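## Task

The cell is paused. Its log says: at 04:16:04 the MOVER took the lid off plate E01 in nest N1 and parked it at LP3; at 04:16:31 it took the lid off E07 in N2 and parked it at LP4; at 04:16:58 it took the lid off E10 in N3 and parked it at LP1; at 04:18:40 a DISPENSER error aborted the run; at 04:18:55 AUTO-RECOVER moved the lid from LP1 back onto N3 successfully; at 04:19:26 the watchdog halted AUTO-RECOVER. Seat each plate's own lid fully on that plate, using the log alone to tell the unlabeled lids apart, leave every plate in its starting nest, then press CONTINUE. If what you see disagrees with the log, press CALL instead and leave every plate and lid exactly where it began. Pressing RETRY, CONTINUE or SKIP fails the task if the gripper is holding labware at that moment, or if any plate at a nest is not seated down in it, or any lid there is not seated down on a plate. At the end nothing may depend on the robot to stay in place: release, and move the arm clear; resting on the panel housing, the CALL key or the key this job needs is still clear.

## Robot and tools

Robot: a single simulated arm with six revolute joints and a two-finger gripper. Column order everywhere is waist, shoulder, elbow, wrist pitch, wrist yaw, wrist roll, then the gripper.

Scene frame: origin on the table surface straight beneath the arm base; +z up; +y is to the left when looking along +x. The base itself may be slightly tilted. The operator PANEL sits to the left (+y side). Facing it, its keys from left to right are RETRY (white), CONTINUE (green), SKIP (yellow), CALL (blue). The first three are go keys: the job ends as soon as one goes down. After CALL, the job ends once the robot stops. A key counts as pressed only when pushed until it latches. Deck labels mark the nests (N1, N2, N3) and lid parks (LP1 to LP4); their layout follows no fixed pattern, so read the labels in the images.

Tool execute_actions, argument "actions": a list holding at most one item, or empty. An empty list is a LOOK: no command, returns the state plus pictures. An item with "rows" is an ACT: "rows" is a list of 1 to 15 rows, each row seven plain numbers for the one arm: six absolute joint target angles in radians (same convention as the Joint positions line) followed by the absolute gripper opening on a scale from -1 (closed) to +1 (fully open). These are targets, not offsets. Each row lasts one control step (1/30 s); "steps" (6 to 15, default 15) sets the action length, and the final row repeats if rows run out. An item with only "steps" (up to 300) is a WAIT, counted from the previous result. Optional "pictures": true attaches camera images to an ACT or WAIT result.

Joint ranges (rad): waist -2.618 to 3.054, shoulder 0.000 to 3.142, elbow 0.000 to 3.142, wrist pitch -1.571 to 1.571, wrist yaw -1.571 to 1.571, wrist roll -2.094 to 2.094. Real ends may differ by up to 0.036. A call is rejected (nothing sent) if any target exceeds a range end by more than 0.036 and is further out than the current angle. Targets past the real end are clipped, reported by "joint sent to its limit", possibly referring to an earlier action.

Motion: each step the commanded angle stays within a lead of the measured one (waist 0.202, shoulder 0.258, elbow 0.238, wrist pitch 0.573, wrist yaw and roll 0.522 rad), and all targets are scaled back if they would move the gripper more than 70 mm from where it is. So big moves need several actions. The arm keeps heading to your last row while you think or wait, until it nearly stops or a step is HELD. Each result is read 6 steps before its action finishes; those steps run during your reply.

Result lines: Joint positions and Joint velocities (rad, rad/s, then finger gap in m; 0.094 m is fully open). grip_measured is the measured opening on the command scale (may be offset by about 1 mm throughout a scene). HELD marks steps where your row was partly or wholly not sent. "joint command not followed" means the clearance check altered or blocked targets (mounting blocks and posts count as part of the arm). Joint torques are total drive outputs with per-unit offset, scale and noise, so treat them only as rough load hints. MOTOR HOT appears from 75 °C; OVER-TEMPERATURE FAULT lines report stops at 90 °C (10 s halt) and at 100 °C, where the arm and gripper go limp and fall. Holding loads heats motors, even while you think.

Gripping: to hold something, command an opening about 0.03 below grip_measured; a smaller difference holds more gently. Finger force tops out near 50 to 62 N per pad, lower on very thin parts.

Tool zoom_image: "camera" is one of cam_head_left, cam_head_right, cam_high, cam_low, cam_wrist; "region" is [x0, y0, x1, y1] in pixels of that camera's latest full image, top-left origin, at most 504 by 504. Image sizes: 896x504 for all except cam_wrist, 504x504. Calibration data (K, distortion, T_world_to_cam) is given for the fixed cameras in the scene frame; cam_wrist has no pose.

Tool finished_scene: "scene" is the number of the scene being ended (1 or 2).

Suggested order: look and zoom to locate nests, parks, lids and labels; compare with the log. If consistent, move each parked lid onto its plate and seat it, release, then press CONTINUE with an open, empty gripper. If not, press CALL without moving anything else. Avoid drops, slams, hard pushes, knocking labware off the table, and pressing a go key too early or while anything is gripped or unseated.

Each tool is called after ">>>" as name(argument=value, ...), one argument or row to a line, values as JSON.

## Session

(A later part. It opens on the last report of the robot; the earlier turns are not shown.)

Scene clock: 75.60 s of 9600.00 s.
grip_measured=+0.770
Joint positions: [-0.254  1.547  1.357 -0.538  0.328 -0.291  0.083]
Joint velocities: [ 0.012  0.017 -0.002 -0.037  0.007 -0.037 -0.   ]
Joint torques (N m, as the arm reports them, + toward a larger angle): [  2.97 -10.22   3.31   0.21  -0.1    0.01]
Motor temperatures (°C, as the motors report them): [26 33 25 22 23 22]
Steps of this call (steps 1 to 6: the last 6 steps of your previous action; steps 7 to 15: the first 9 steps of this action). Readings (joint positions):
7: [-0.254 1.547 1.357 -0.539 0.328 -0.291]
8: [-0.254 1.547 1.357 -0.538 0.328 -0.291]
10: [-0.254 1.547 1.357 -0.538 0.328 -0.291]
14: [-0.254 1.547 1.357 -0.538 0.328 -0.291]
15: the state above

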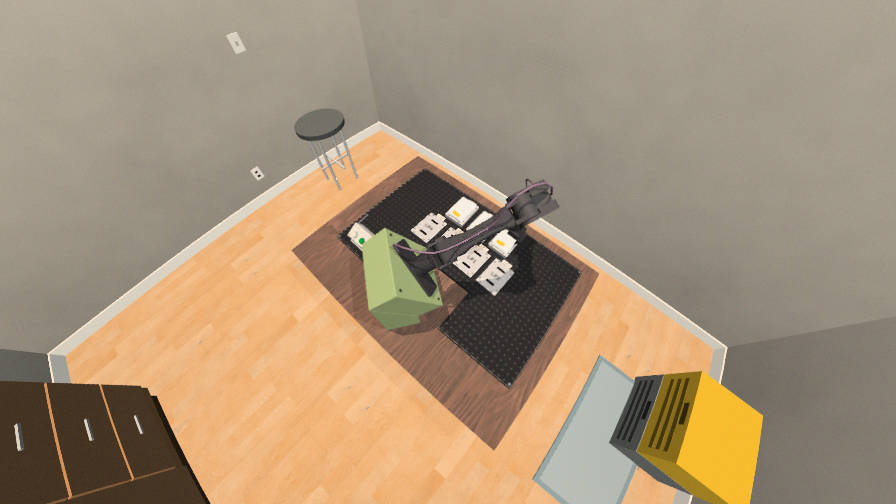

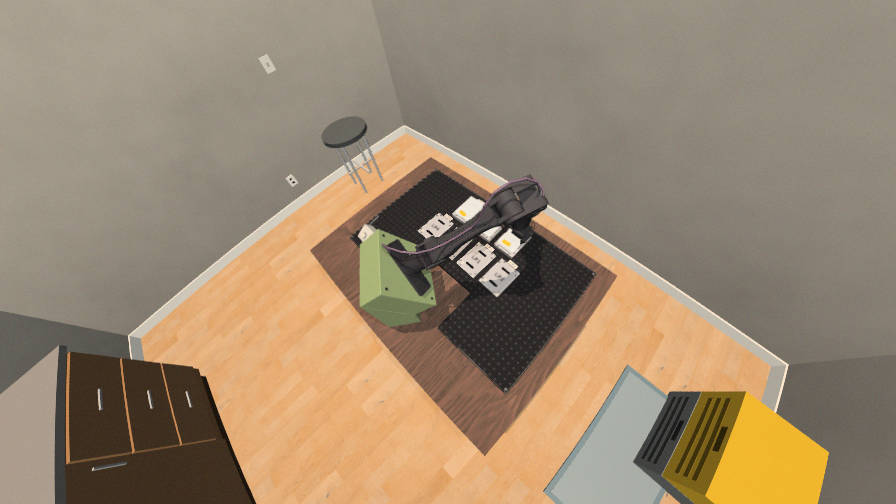

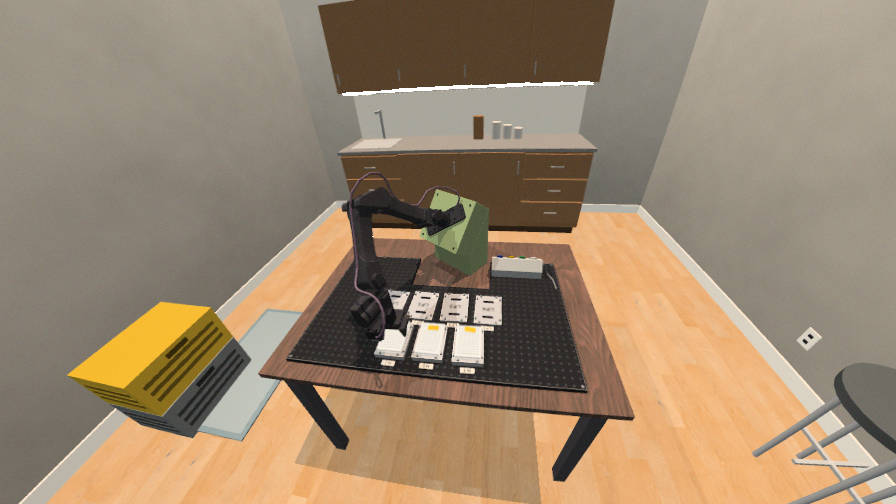

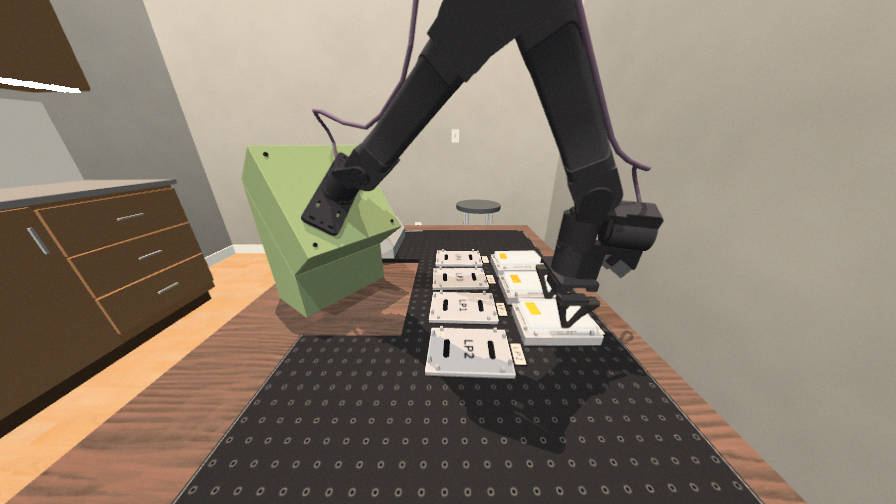

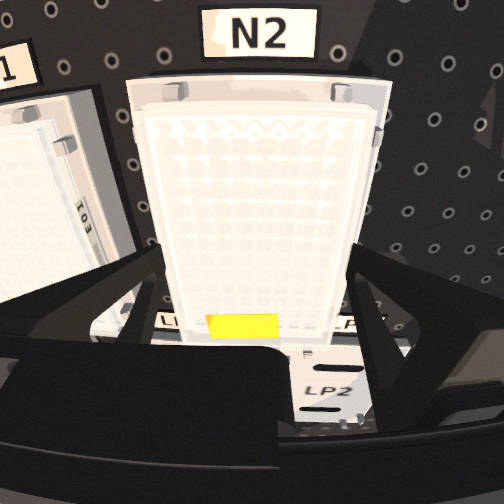

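Now aligned in x; slightly +y. Nudging −y, then releasing.

>>> execute_actions(
  actions=[
    {"rows":[[-0.272,1.56,1.357,-0.54,0.345,-0.29,0.75]],"steps":15},
  ],
)

>>> execute_actions(
  actions=[
    {"rows":[[-0.256,1.547,1.357,-0.54,0.33,-0.29,0.8],[-0.256,1.547,1.357,-0.54,0.33,-0.29,0.85],[-0.256,1.547,1.357,-0.54,0.33,-0.29,1]],"steps":12},
  ],
)

>>> execute_actions(
  actions=[
    {"rows":[[-0.24,1.5,1.357,-0.57,0.32,-0.29,1],[-0.23,1.47,1.357,-0.6,0.32,-0.29,1],[-0.21,1.44,1.357,-0.62,0.32,-0.29,1],[-0.19,1.40,1.357,-0.65,0.33,-0.29,1]],"steps":15},
  ],
  pictures=true,
)

>>> zoom_image(
  camera="cam_low",
  region=[485,245,615,350],
)

>>> zoom_image(
  camera="cam_wrist",
  region=[100,100,400,340],
)

Scene clock: 76.20 s of 9600.00 s.
grip_measured=+0.770
Joint positions: [-0.258  1.547  1.357 -0.536  0.327 -0.291  0.083]
Joint velocities: [-0.022  0.002 -0.012 -0.037  0.022 -0.11   0.   ]
Joint torques (N m, as the arm reports them, + toward a larger angle): [  1.8  -10.64   3.93   0.27   0.18   0.01]
Motor temperatures (°C, as the motors report them): [26 33 25 22 23 22]
Steps of this call (steps 1 to 6: the last 6 steps of your previous action; steps 7 to 9: the robot went on to your last target; steps 10 to 18: the first 9 steps of this action). Readings (joint positions):
10: [-0.255 1.547 1.357 -0.537 0.328 -0.291]
11: [-0.256 1.547 1.357 -0.536 0.328 -0.291]
13: [-0.258 1.547 1.357 -0.536 0.327 -0.291]
17: [-0.258 1.547 1.357 -0.536 0.327 -0.291]
18: the state above

Scene clock: 76.60 s of 9600.00 s.
grip_measured=+1.000
Joint positions: [-0.258  1.547  1.357 -0.536  0.326 -0.291  0.094]
Joint velocities: [-0.017  0.012  0.012 -0.007  0.154 -0.066  0.   ]
Joint torques (N m, as the arm reports them, + toward a larger angle): [  3.11 -11.78   3.94   0.27   0.03   0.01]
Motor temperatures (°C, as the motors report them): [26 33 25 22 23 22]
Steps of this call (steps 1 to 6: the last 6 steps of your previous action; steps 7 to 12: the first 6 steps of this action). Readings (joint positions):
7: [-0.258 1.547 1.357 -0.536 0.326 -0.291]
8: [-0.258 1.547 1.357 -0.536 0.325 -0.291]
10: [-0.258 1.547 1.357 -0.536 0.326 -0.291]
12: the state above

Scene clock: 77.10 s of 9600.00 s.
grip_measured=+1.000
Joint positions: [-0.198  1.404  1.357 -0.614  0.327 -0.291  0.094]
Joint velocities: [ 0.002 -0.291  0.007 -0.066  0.051  0.022  0.   ]
Joint torques (N m, as the arm reports them, + toward a larger angle): [  3.21 -10.01   4.56   0.14  -0.01   0.01]
Motor temperatures (°C, as the motors report them): [26 33 25 22 23 22]
Steps of this call (steps 1 to 6: the last 6 steps of your previous action; steps 7 to 15: the first 9 steps of this action). Readings (joint positions):
7: [-0.258 1.545 1.357 -0.538 0.326 -0.291]
8: [-0.257 1.539 1.357 -0.547 0.326 -0.291]
10: [-0.244 1.507 1.357 -0.581 0.327 -0.291]
14: [-0.201 1.416 1.357 -0.614 0.327 -0.291]
15: the state above

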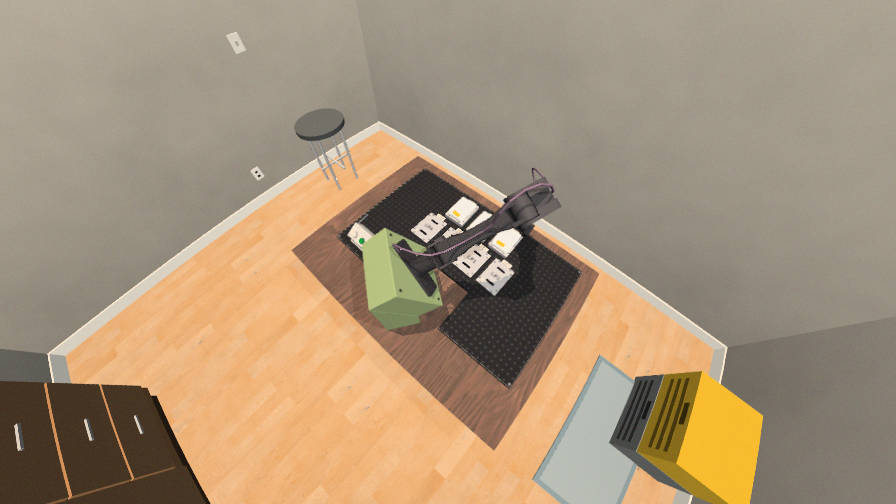

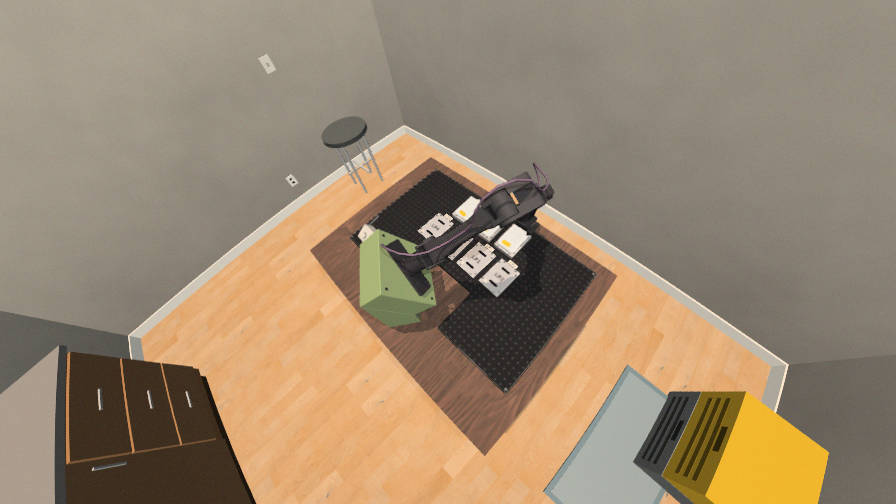

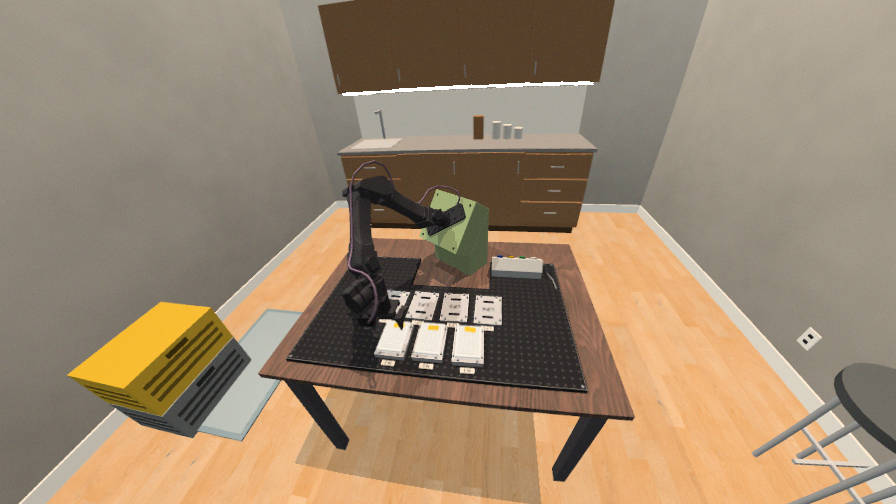

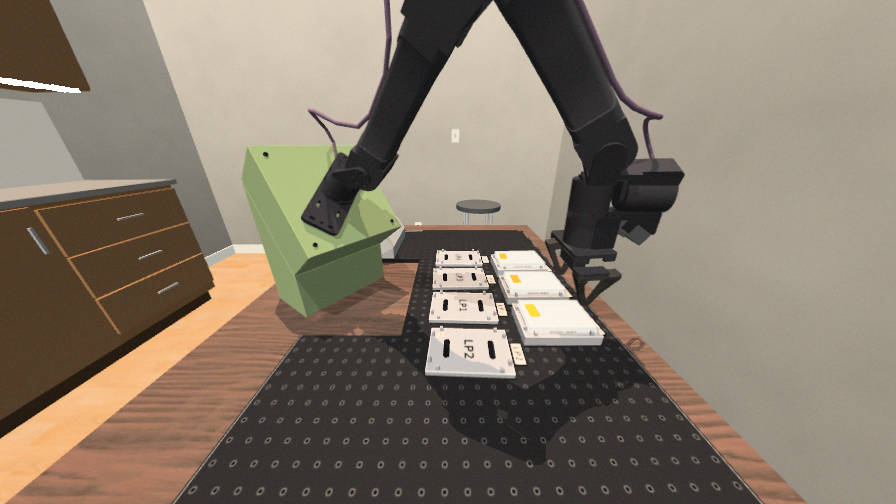

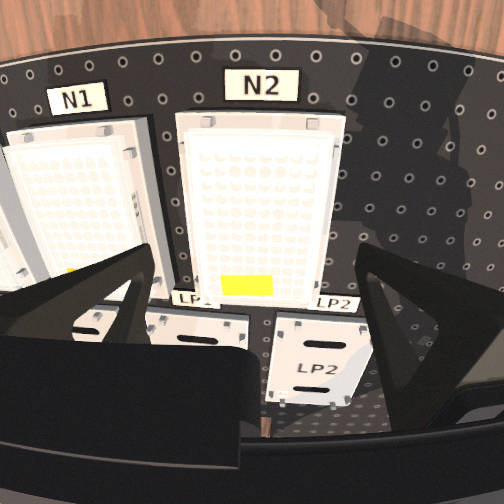

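Region (485, 245, 615, 350) of cam_low's 896x504 image, scaled by 3.877, with more detail than that image has; it fills the top 407 rows of this view, and the rest is white.

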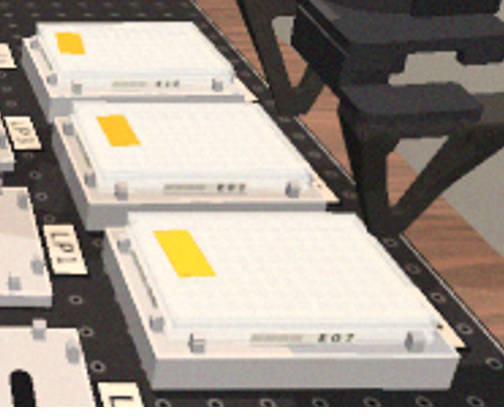

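Region (100, 100, 400, 340) of cam_wrist's 504x504 image, scaled by 1.680, with more detail than that image has; it fills the top 403 rows of this view, and the rest is white.

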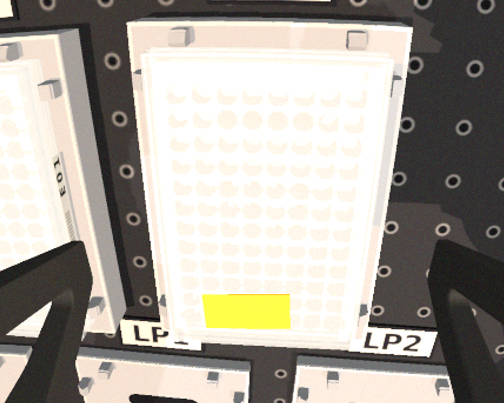

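>>> execute_actions(
  actions=[
    {"rows":[[0.3,1.3,1.2,-0.65,0.55,0.2,-1]],"steps":15},
  ],
)

>>> execute_actions(
  actions=[
    {"rows":[[0.8,1.6,1.1,-0.6,0.7,0.8,-1]],"steps":15},
  ],
  pictures=true,
)

>>> zoom_image(
  camera="cam_low",
  region=[485,245,615,350],
)

>>> execute_actions(
  actions=[
    {"rows":[[1.2,2.0,1.1,-0.5,0.75,1.3,-1]],"steps":15},
  ],
)

>>> execute_actions(
  actions=[
    {"rows":[[1.45,2.35,1.1,-0.5,0.75,1.6,-1]],"steps":15},
  ],
)

>>> execute_actions(
  actions=[
    {"rows":[[1.5,2.55,1.1,-0.5,0.75,1.7,-1]],"steps":15},
  ],
  pictures=true,
)

Scene clock: 78.10 s of 9600.00 s.
grip_measured=-0.979
Joint positions: [ 0.29   1.326  1.214 -0.645  0.501  0.124  0.001]
Joint velocities: [ 0.681 -0.002  0.007  0.051 -0.007  0.505 -0.013]
Joint torques (N m, as the arm reports them, + toward a larger angle): [ 1.21 -9.66  3.01  0.47  0.32  0.12]
Motor temperatures (°C, as the motors report them): [26 33 25 22 23 22]
Steps of this call (steps 1 to 6: the last 6 steps of your previous action; steps 7 to 21: the robot went on to your last target; steps 22 to 30: the first 9 steps of this action). Readings (joint positions):
22: [-0.177 1.386 1.335 -0.622 0.369 -0.220]
23: [-0.131 1.363 1.294 -0.613 0.416 -0.135]
25: [0.002 1.330 1.236 -0.634 0.466 -0.015]
29: [0.257 1.326 1.214 -0.645 0.501 0.107]
30: the state above

Scene clock: 78.60 s of 9600.00 s.
grip_measured=-0.984
Joint positions: [ 0.624  1.581  1.13  -0.598  0.656  0.62   0.001]
Joint velocities: [ 1.663  0.642 -0.413 -0.037  0.242  1.092 -0.001]
Joint torques (N m, as the arm reports them, + toward a larger angle): [ 9.79 -7.66  3.08  0.48 -0.11  0.03]
Motor temperatures (°C, as the motors report them): [26 33 25 22 23 22]
Steps of this call (steps 1 to 6: the last 6 steps of your previous action; steps 7 to 15: the first 9 steps of this action). Readings (joint positions):
7: [0.313 1.337 1.211 -0.641 0.550 0.219]
8: [0.336 1.357 1.211 -0.631 0.574 0.274]
10: [0.398 1.421 1.200 -0.610 0.604 0.381]
14: [0.567 1.556 1.144 -0.598 0.648 0.578]
15: the state above

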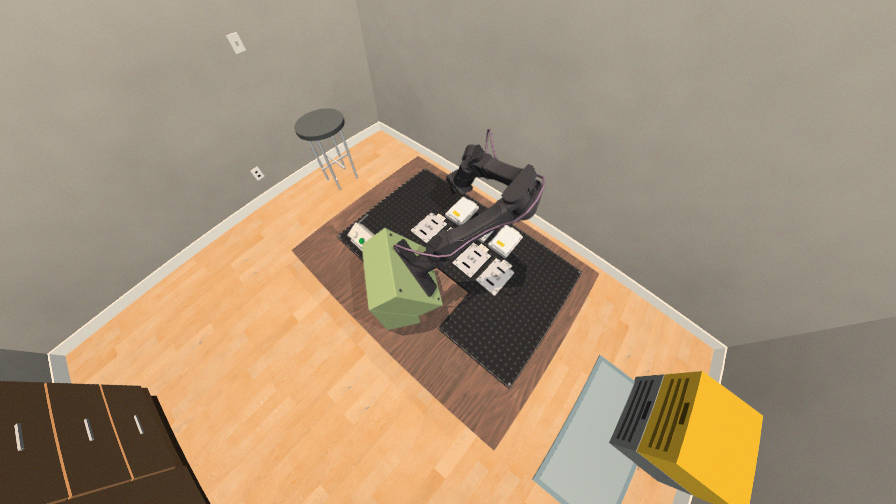

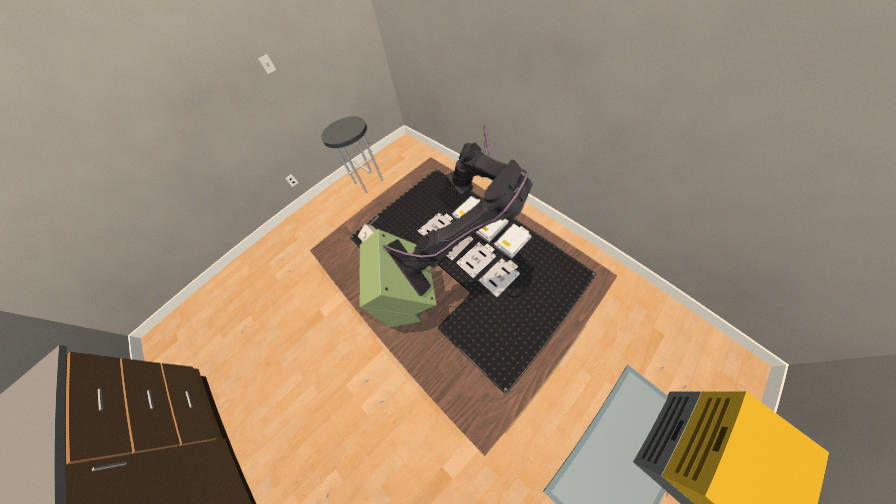

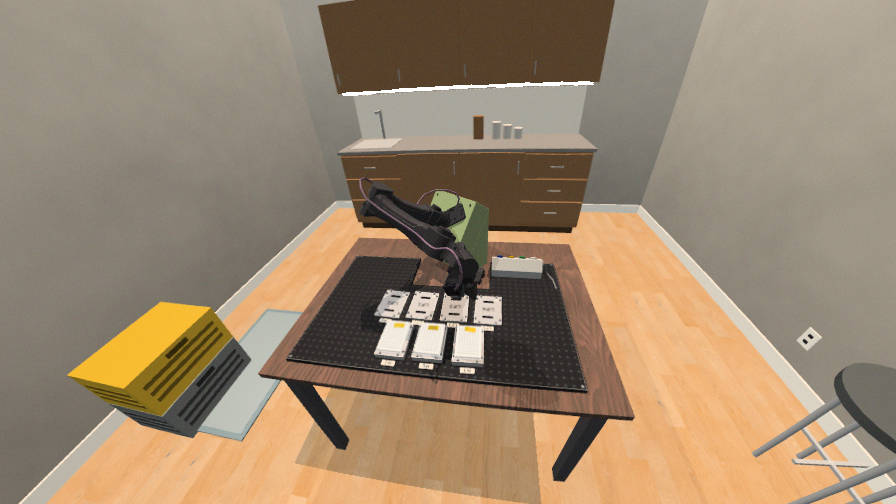

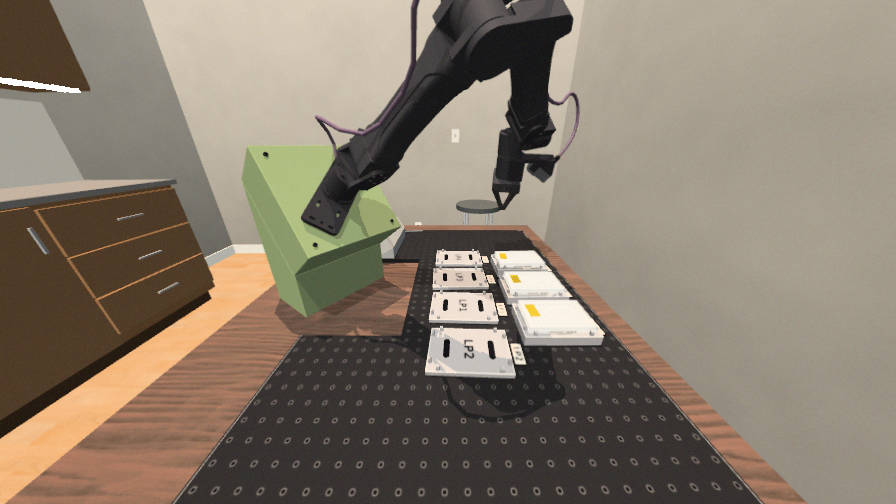

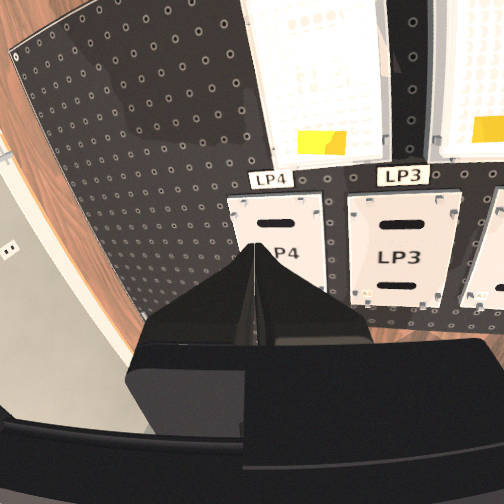

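Region (485, 245, 615, 350) of cam_low's 896x504 image, scaled by 3.877, with more detail than that image has; it fills the top 407 rows of this view, and the rest is white.

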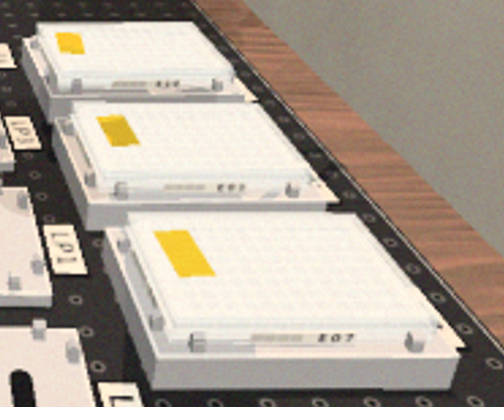

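Scene clock: 79.10 s of 9600.00 s.
grip_measured=-0.984
Joint positions: [ 1.113  1.974  1.109 -0.513  0.726  1.156  0.001]
Joint velocities: [ 1.355  0.921  0.002  0.095  0.037  0.901 -0.001]
Joint torques (N m, as the arm reports them, + toward a larger angle): [ 8.65 -7.56  3.45  0.81  0.11  0.06]
Motor temperatures (°C, as the motors report them): [26 33 25 22 23 22]
Steps of this call (steps 1 to 6: the last 6 steps of your previous action; steps 7 to 15: the first 9 steps of this action). Readings (joint positions):
7: [0.821 1.631 1.105 -0.594 0.683 0.801]
8: [0.841 1.659 1.108 -0.576 0.702 0.865]
10: [0.905 1.746 1.109 -0.544 0.717 0.965]
14: [1.066 1.939 1.109 -0.517 0.726 1.121]
15: the state above

Scene clock: 79.60 s of 9600.00 s.
grip_measured=-0.984
Joint positions: [ 1.444  2.355  1.109 -0.481  0.736  1.521  0.001]
Joint velocities: [ 0.51   0.603 -0.1   -0.095 -0.125  0.564  0.   ]
Joint torques (N m, as the arm reports them, + toward a larger angle): [  5.68 -10.01   4.71   0.78   0.36   0.06]
Motor temperatures (°C, as the motors report them): [26 32 25 22 23 22]
Steps of this call (steps 1 to 6: the last 6 steps of your previous action; steps 7 to 15: the first 9 steps of this action). Readings (joint positions):
7: [1.216 2.030 1.109 -0.503 0.736 1.291]
8: [1.231 2.056 1.112 -0.493 0.746 1.330]
10: [1.287 2.139 1.112 -0.481 0.751 1.390]
14: [1.422 2.327 1.112 -0.479 0.742 1.503]
15: the state above

Scene clock: 80.10 s of 9600.00 s.
grip_measured=-0.984
Joint positions: [ 1.484  2.565  1.109 -0.493  0.738  1.678  0.001]
Joint velocities: [-0.007 -0.007 -0.002 -0.051  0.125  0.198  0.   ]
Joint torques (N m, as the arm reports them, + toward a larger angle): [ 8.76 -8.59  3.78  0.62  0.14  0.06]
Motor temperatures (°C, as the motors report them): [26 32 25 22 23 22]
Steps of this call (steps 1 to 6: the last 6 steps of your previous action; steps 7 to 15: the first 9 steps of this action). Readings (joint positions):
7: [1.451 2.385 1.103 -0.492 0.740 1.595]
8: [1.455 2.413 1.109 -0.482 0.747 1.615]
10: [1.469 2.489 1.109 -0.474 0.747 1.644]
14: [1.484 2.565 1.109 -0.492 0.738 1.674]
15: the state above

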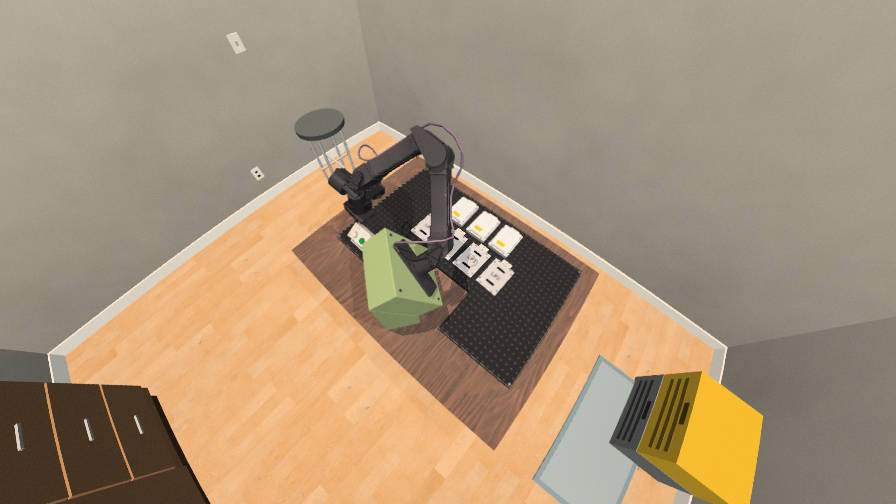

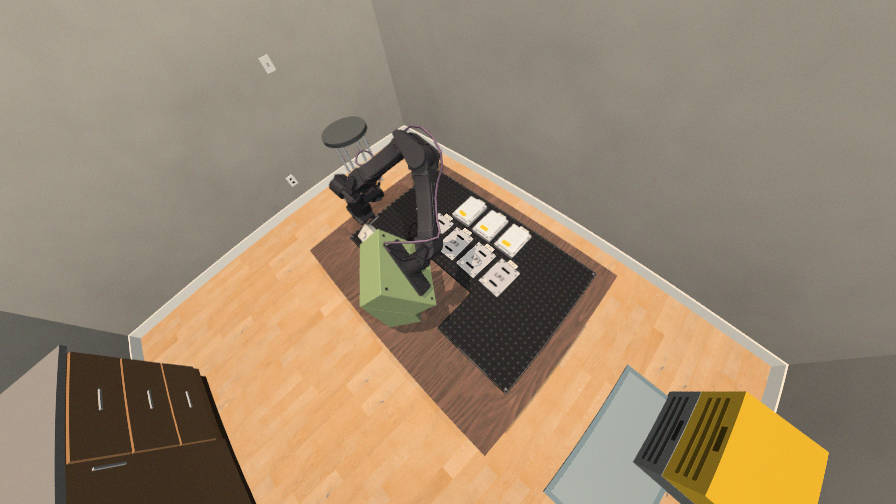

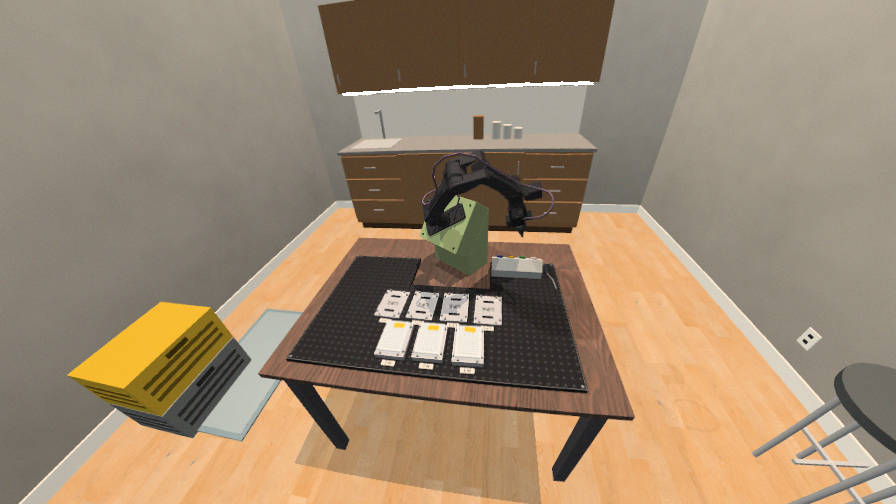

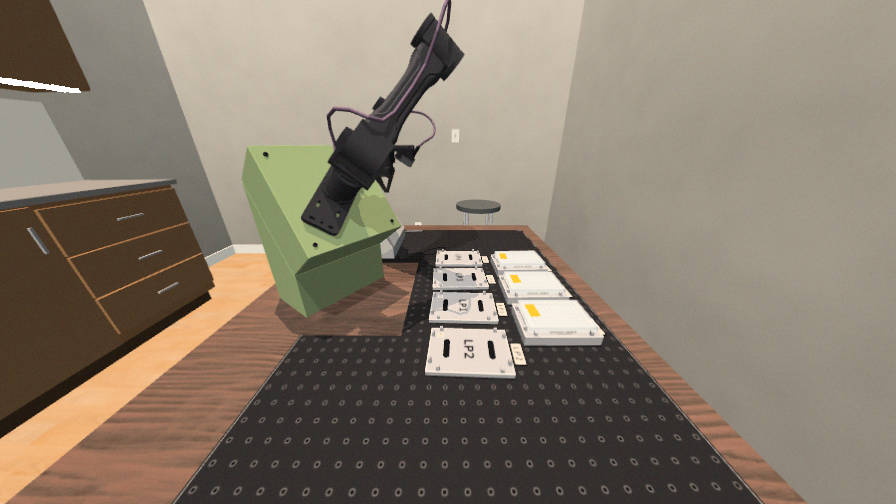

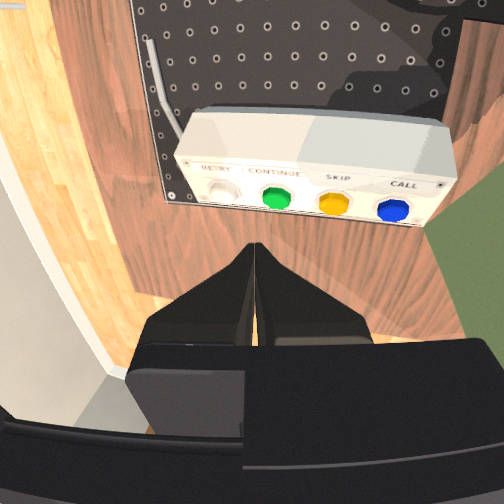

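>>> execute_actions(
  actions=[
    {"rows":[[1.49,2.62,1.08,-0.47,0.73,1.73,-1],[1.49,2.66,1.07,-0.46,0.73,1.73,-1],[1.49,2.70,1.06,-0.45,0.73,1.73,-1]],"steps":15},
  ],
  pictures=true,
)

>>> zoom_image(
  camera="cam_high",
  region=[470,200,570,285],
)

Scene clock: 80.60 s of 9600.00 s.
grip_measured=-0.984
Joint positions: [ 1.484  2.701  1.07  -0.452  0.727  1.719  0.001]
Joint velocities: [-0.002  0.09  -0.129 -0.095 -0.066  0.051  0.   ]
Joint torques (N m, as the arm reports them, + toward a larger angle): [ 7.57 -8.41  3.71  0.65  0.11  0.07]
Motor temperatures (°C, as the motors report them): [26 32 25 22 23 22]
Steps of this call (steps 1 to 6: the last 6 steps of your previous action; steps 7 to 15: the first 9 steps of this action). Readings (joint positions):
7: [1.484 2.568 1.109 -0.489 0.739 1.696]
8: [1.484 2.578 1.109 -0.481 0.739 1.702]
10: [1.484 2.621 1.108 -0.459 0.739 1.710]
14: [1.484 2.695 1.076 -0.450 0.729 1.718]
15: the state above

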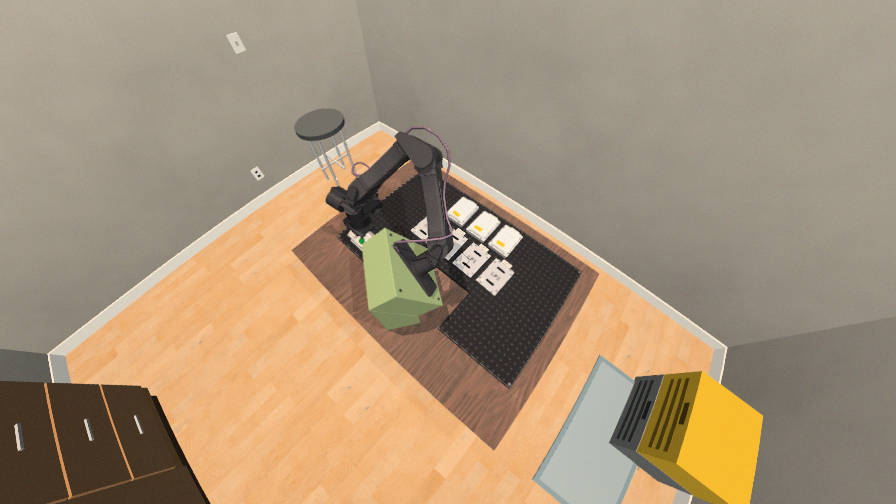

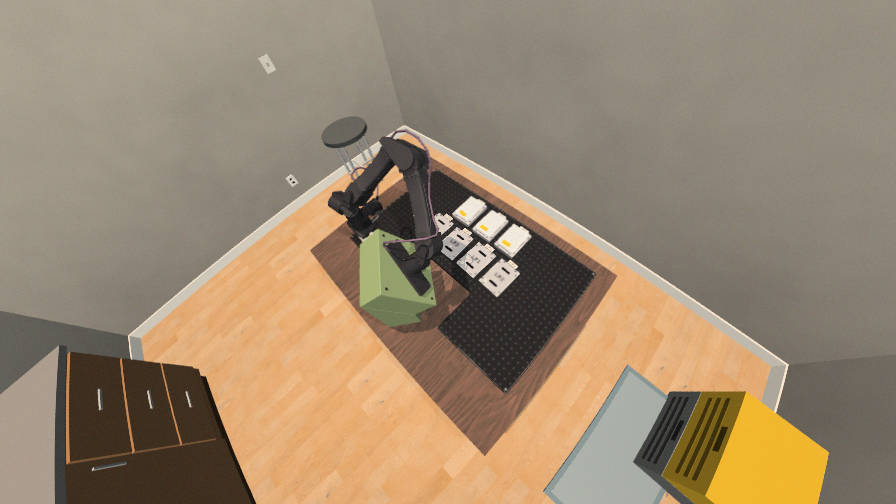

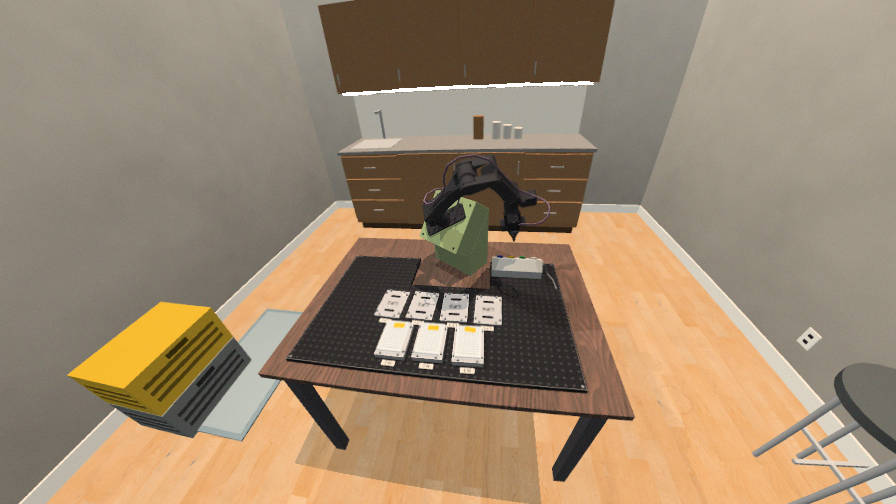

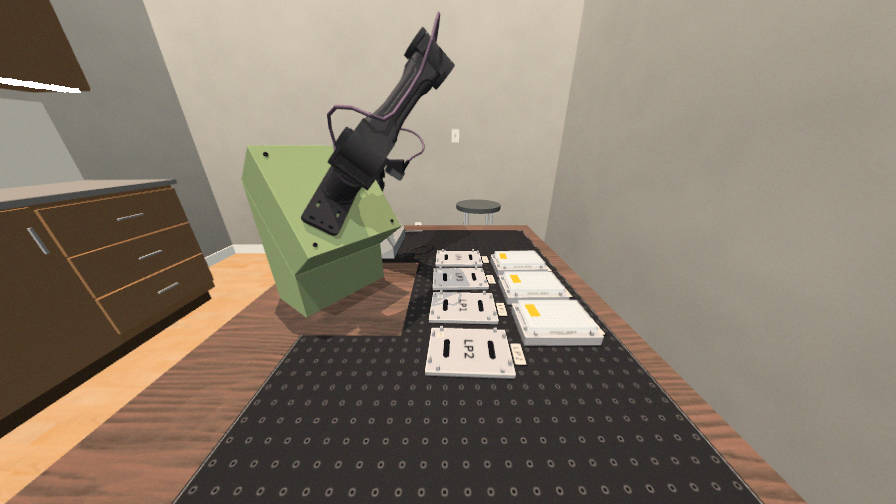

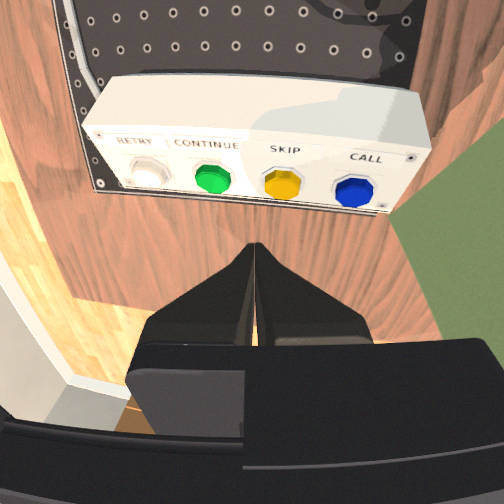

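Region (470, 200, 570, 285) of cam_high's 896x504 image, scaled by 5.040, with more detail than that image has; it fills the top 428 rows of this view, and the rest is white.

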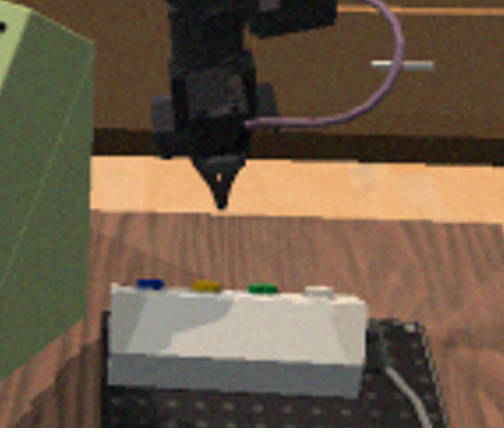

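>>> execute_actions(
  actions=[
    {"rows":[[1.45,2.72,1.15,-0.45,0.76,1.72,-1],[1.44,2.75,1.2,-0.44,0.76,1.72,-1],[1.43,2.78,1.22,-0.43,0.76,1.72,-1],[1.43,2.81,1.22,-0.42,0.76,1.72,-1]],"steps":15},
  ],
  pictures=true,
)

>>> zoom_image(
  camera="cam_high",
  region=[470,200,570,285],
)

Scene clock: 81.33 s of 9600.00 s.
grip_measured=-0.984
Joint positions: [ 1.424  2.787  1.206 -0.412  0.743  1.724  0.001]
Joint velocities: [ 0.017  0.144  0.012  0.007  0.007  0.007 -0.001]
Joint torques (N m, as the arm reports them, + toward a larger angle): [ 8.41 -7.09  5.18  0.52  0.18 -0.04]
Motor temperatures (°C, as the motors report them): [26 32 25 22 23 22]
Steps of this call (steps 1 to 6: the last 6 steps of your previous action; steps 7 to 13: the robot went on to your last target; steps 14 to 22: the first 9 steps of this action). Readings (joint positions):
14: [1.481 2.703 1.075 -0.455 0.727 1.724]
15: [1.474 2.711 1.096 -0.464 0.728 1.724]
17: [1.451 2.744 1.161 -0.454 0.735 1.724]
21: [1.424 2.783 1.206 -0.412 0.742 1.724]
22: the state above

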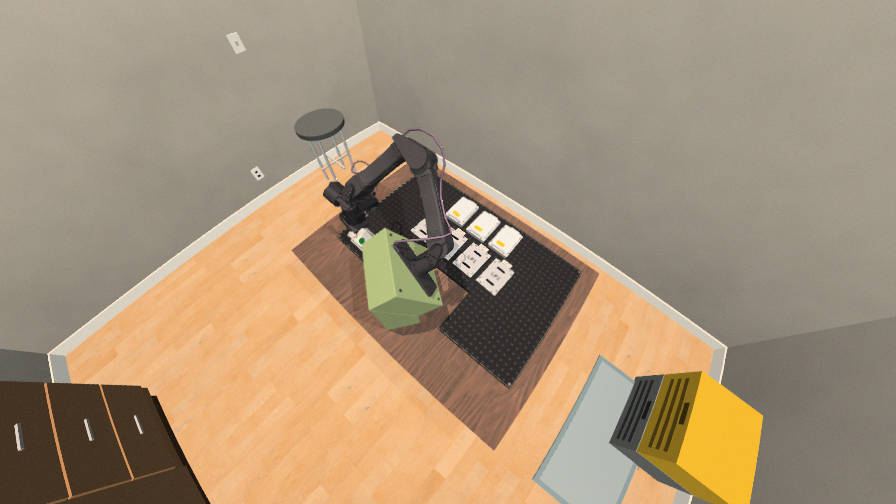

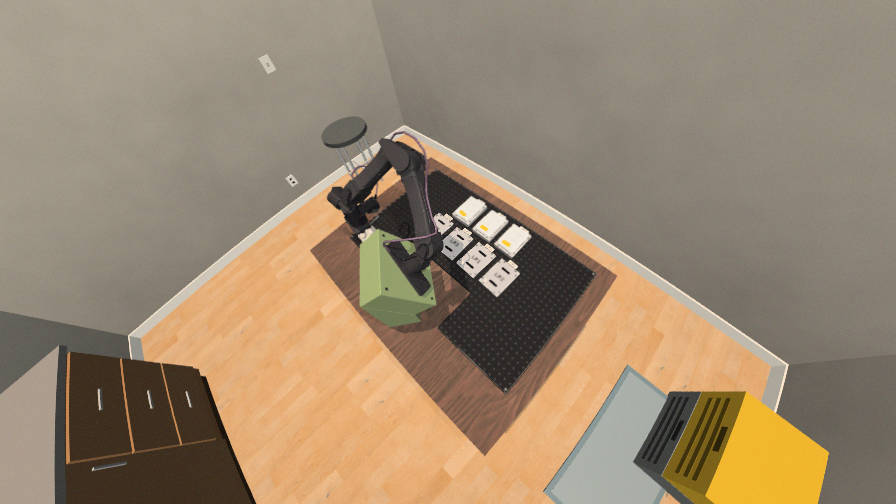

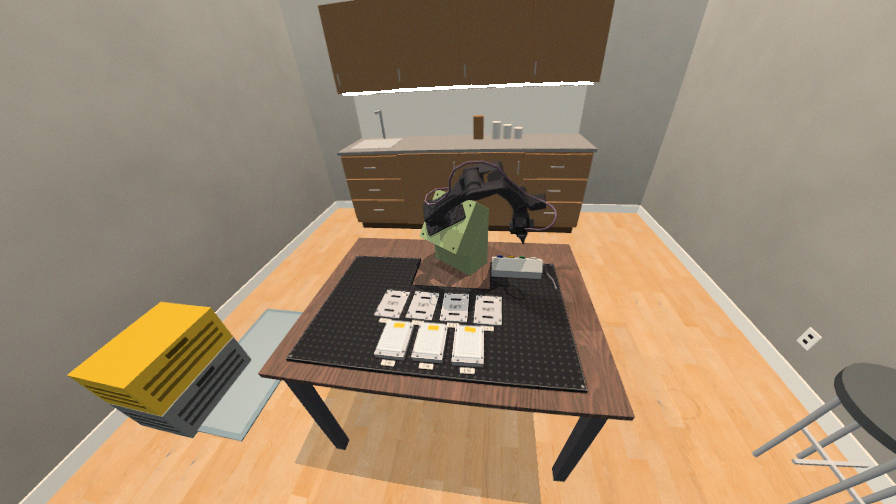

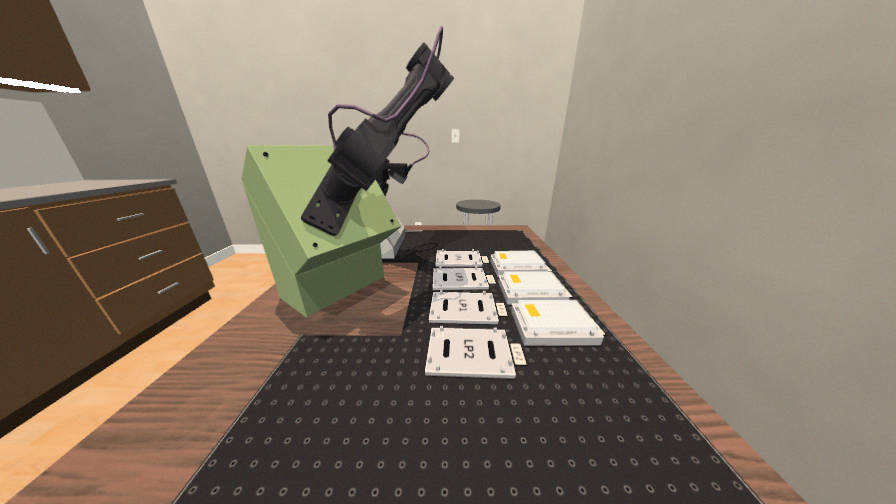

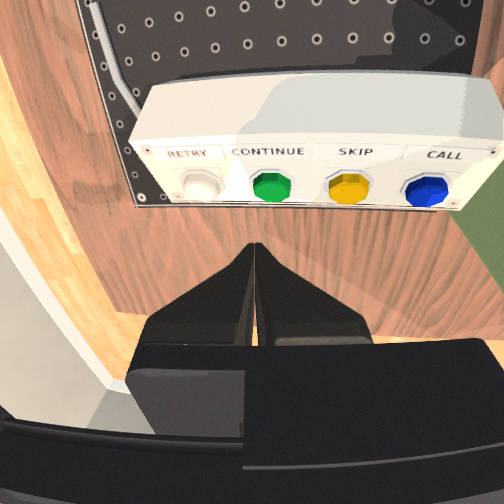

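Region (470, 200, 570, 285) of cam_high's 896x504 image, scaled by 5.040, with more detail than that image has; it fills the top 428 rows of this view, and the rest is white.

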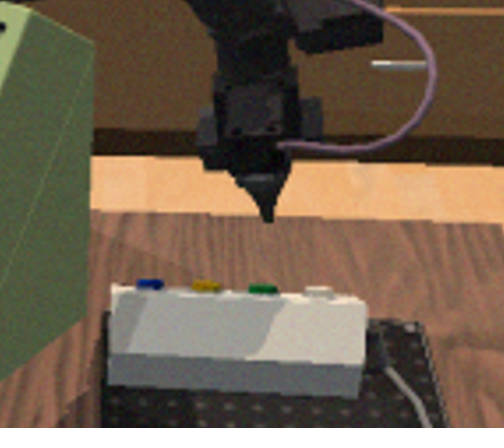

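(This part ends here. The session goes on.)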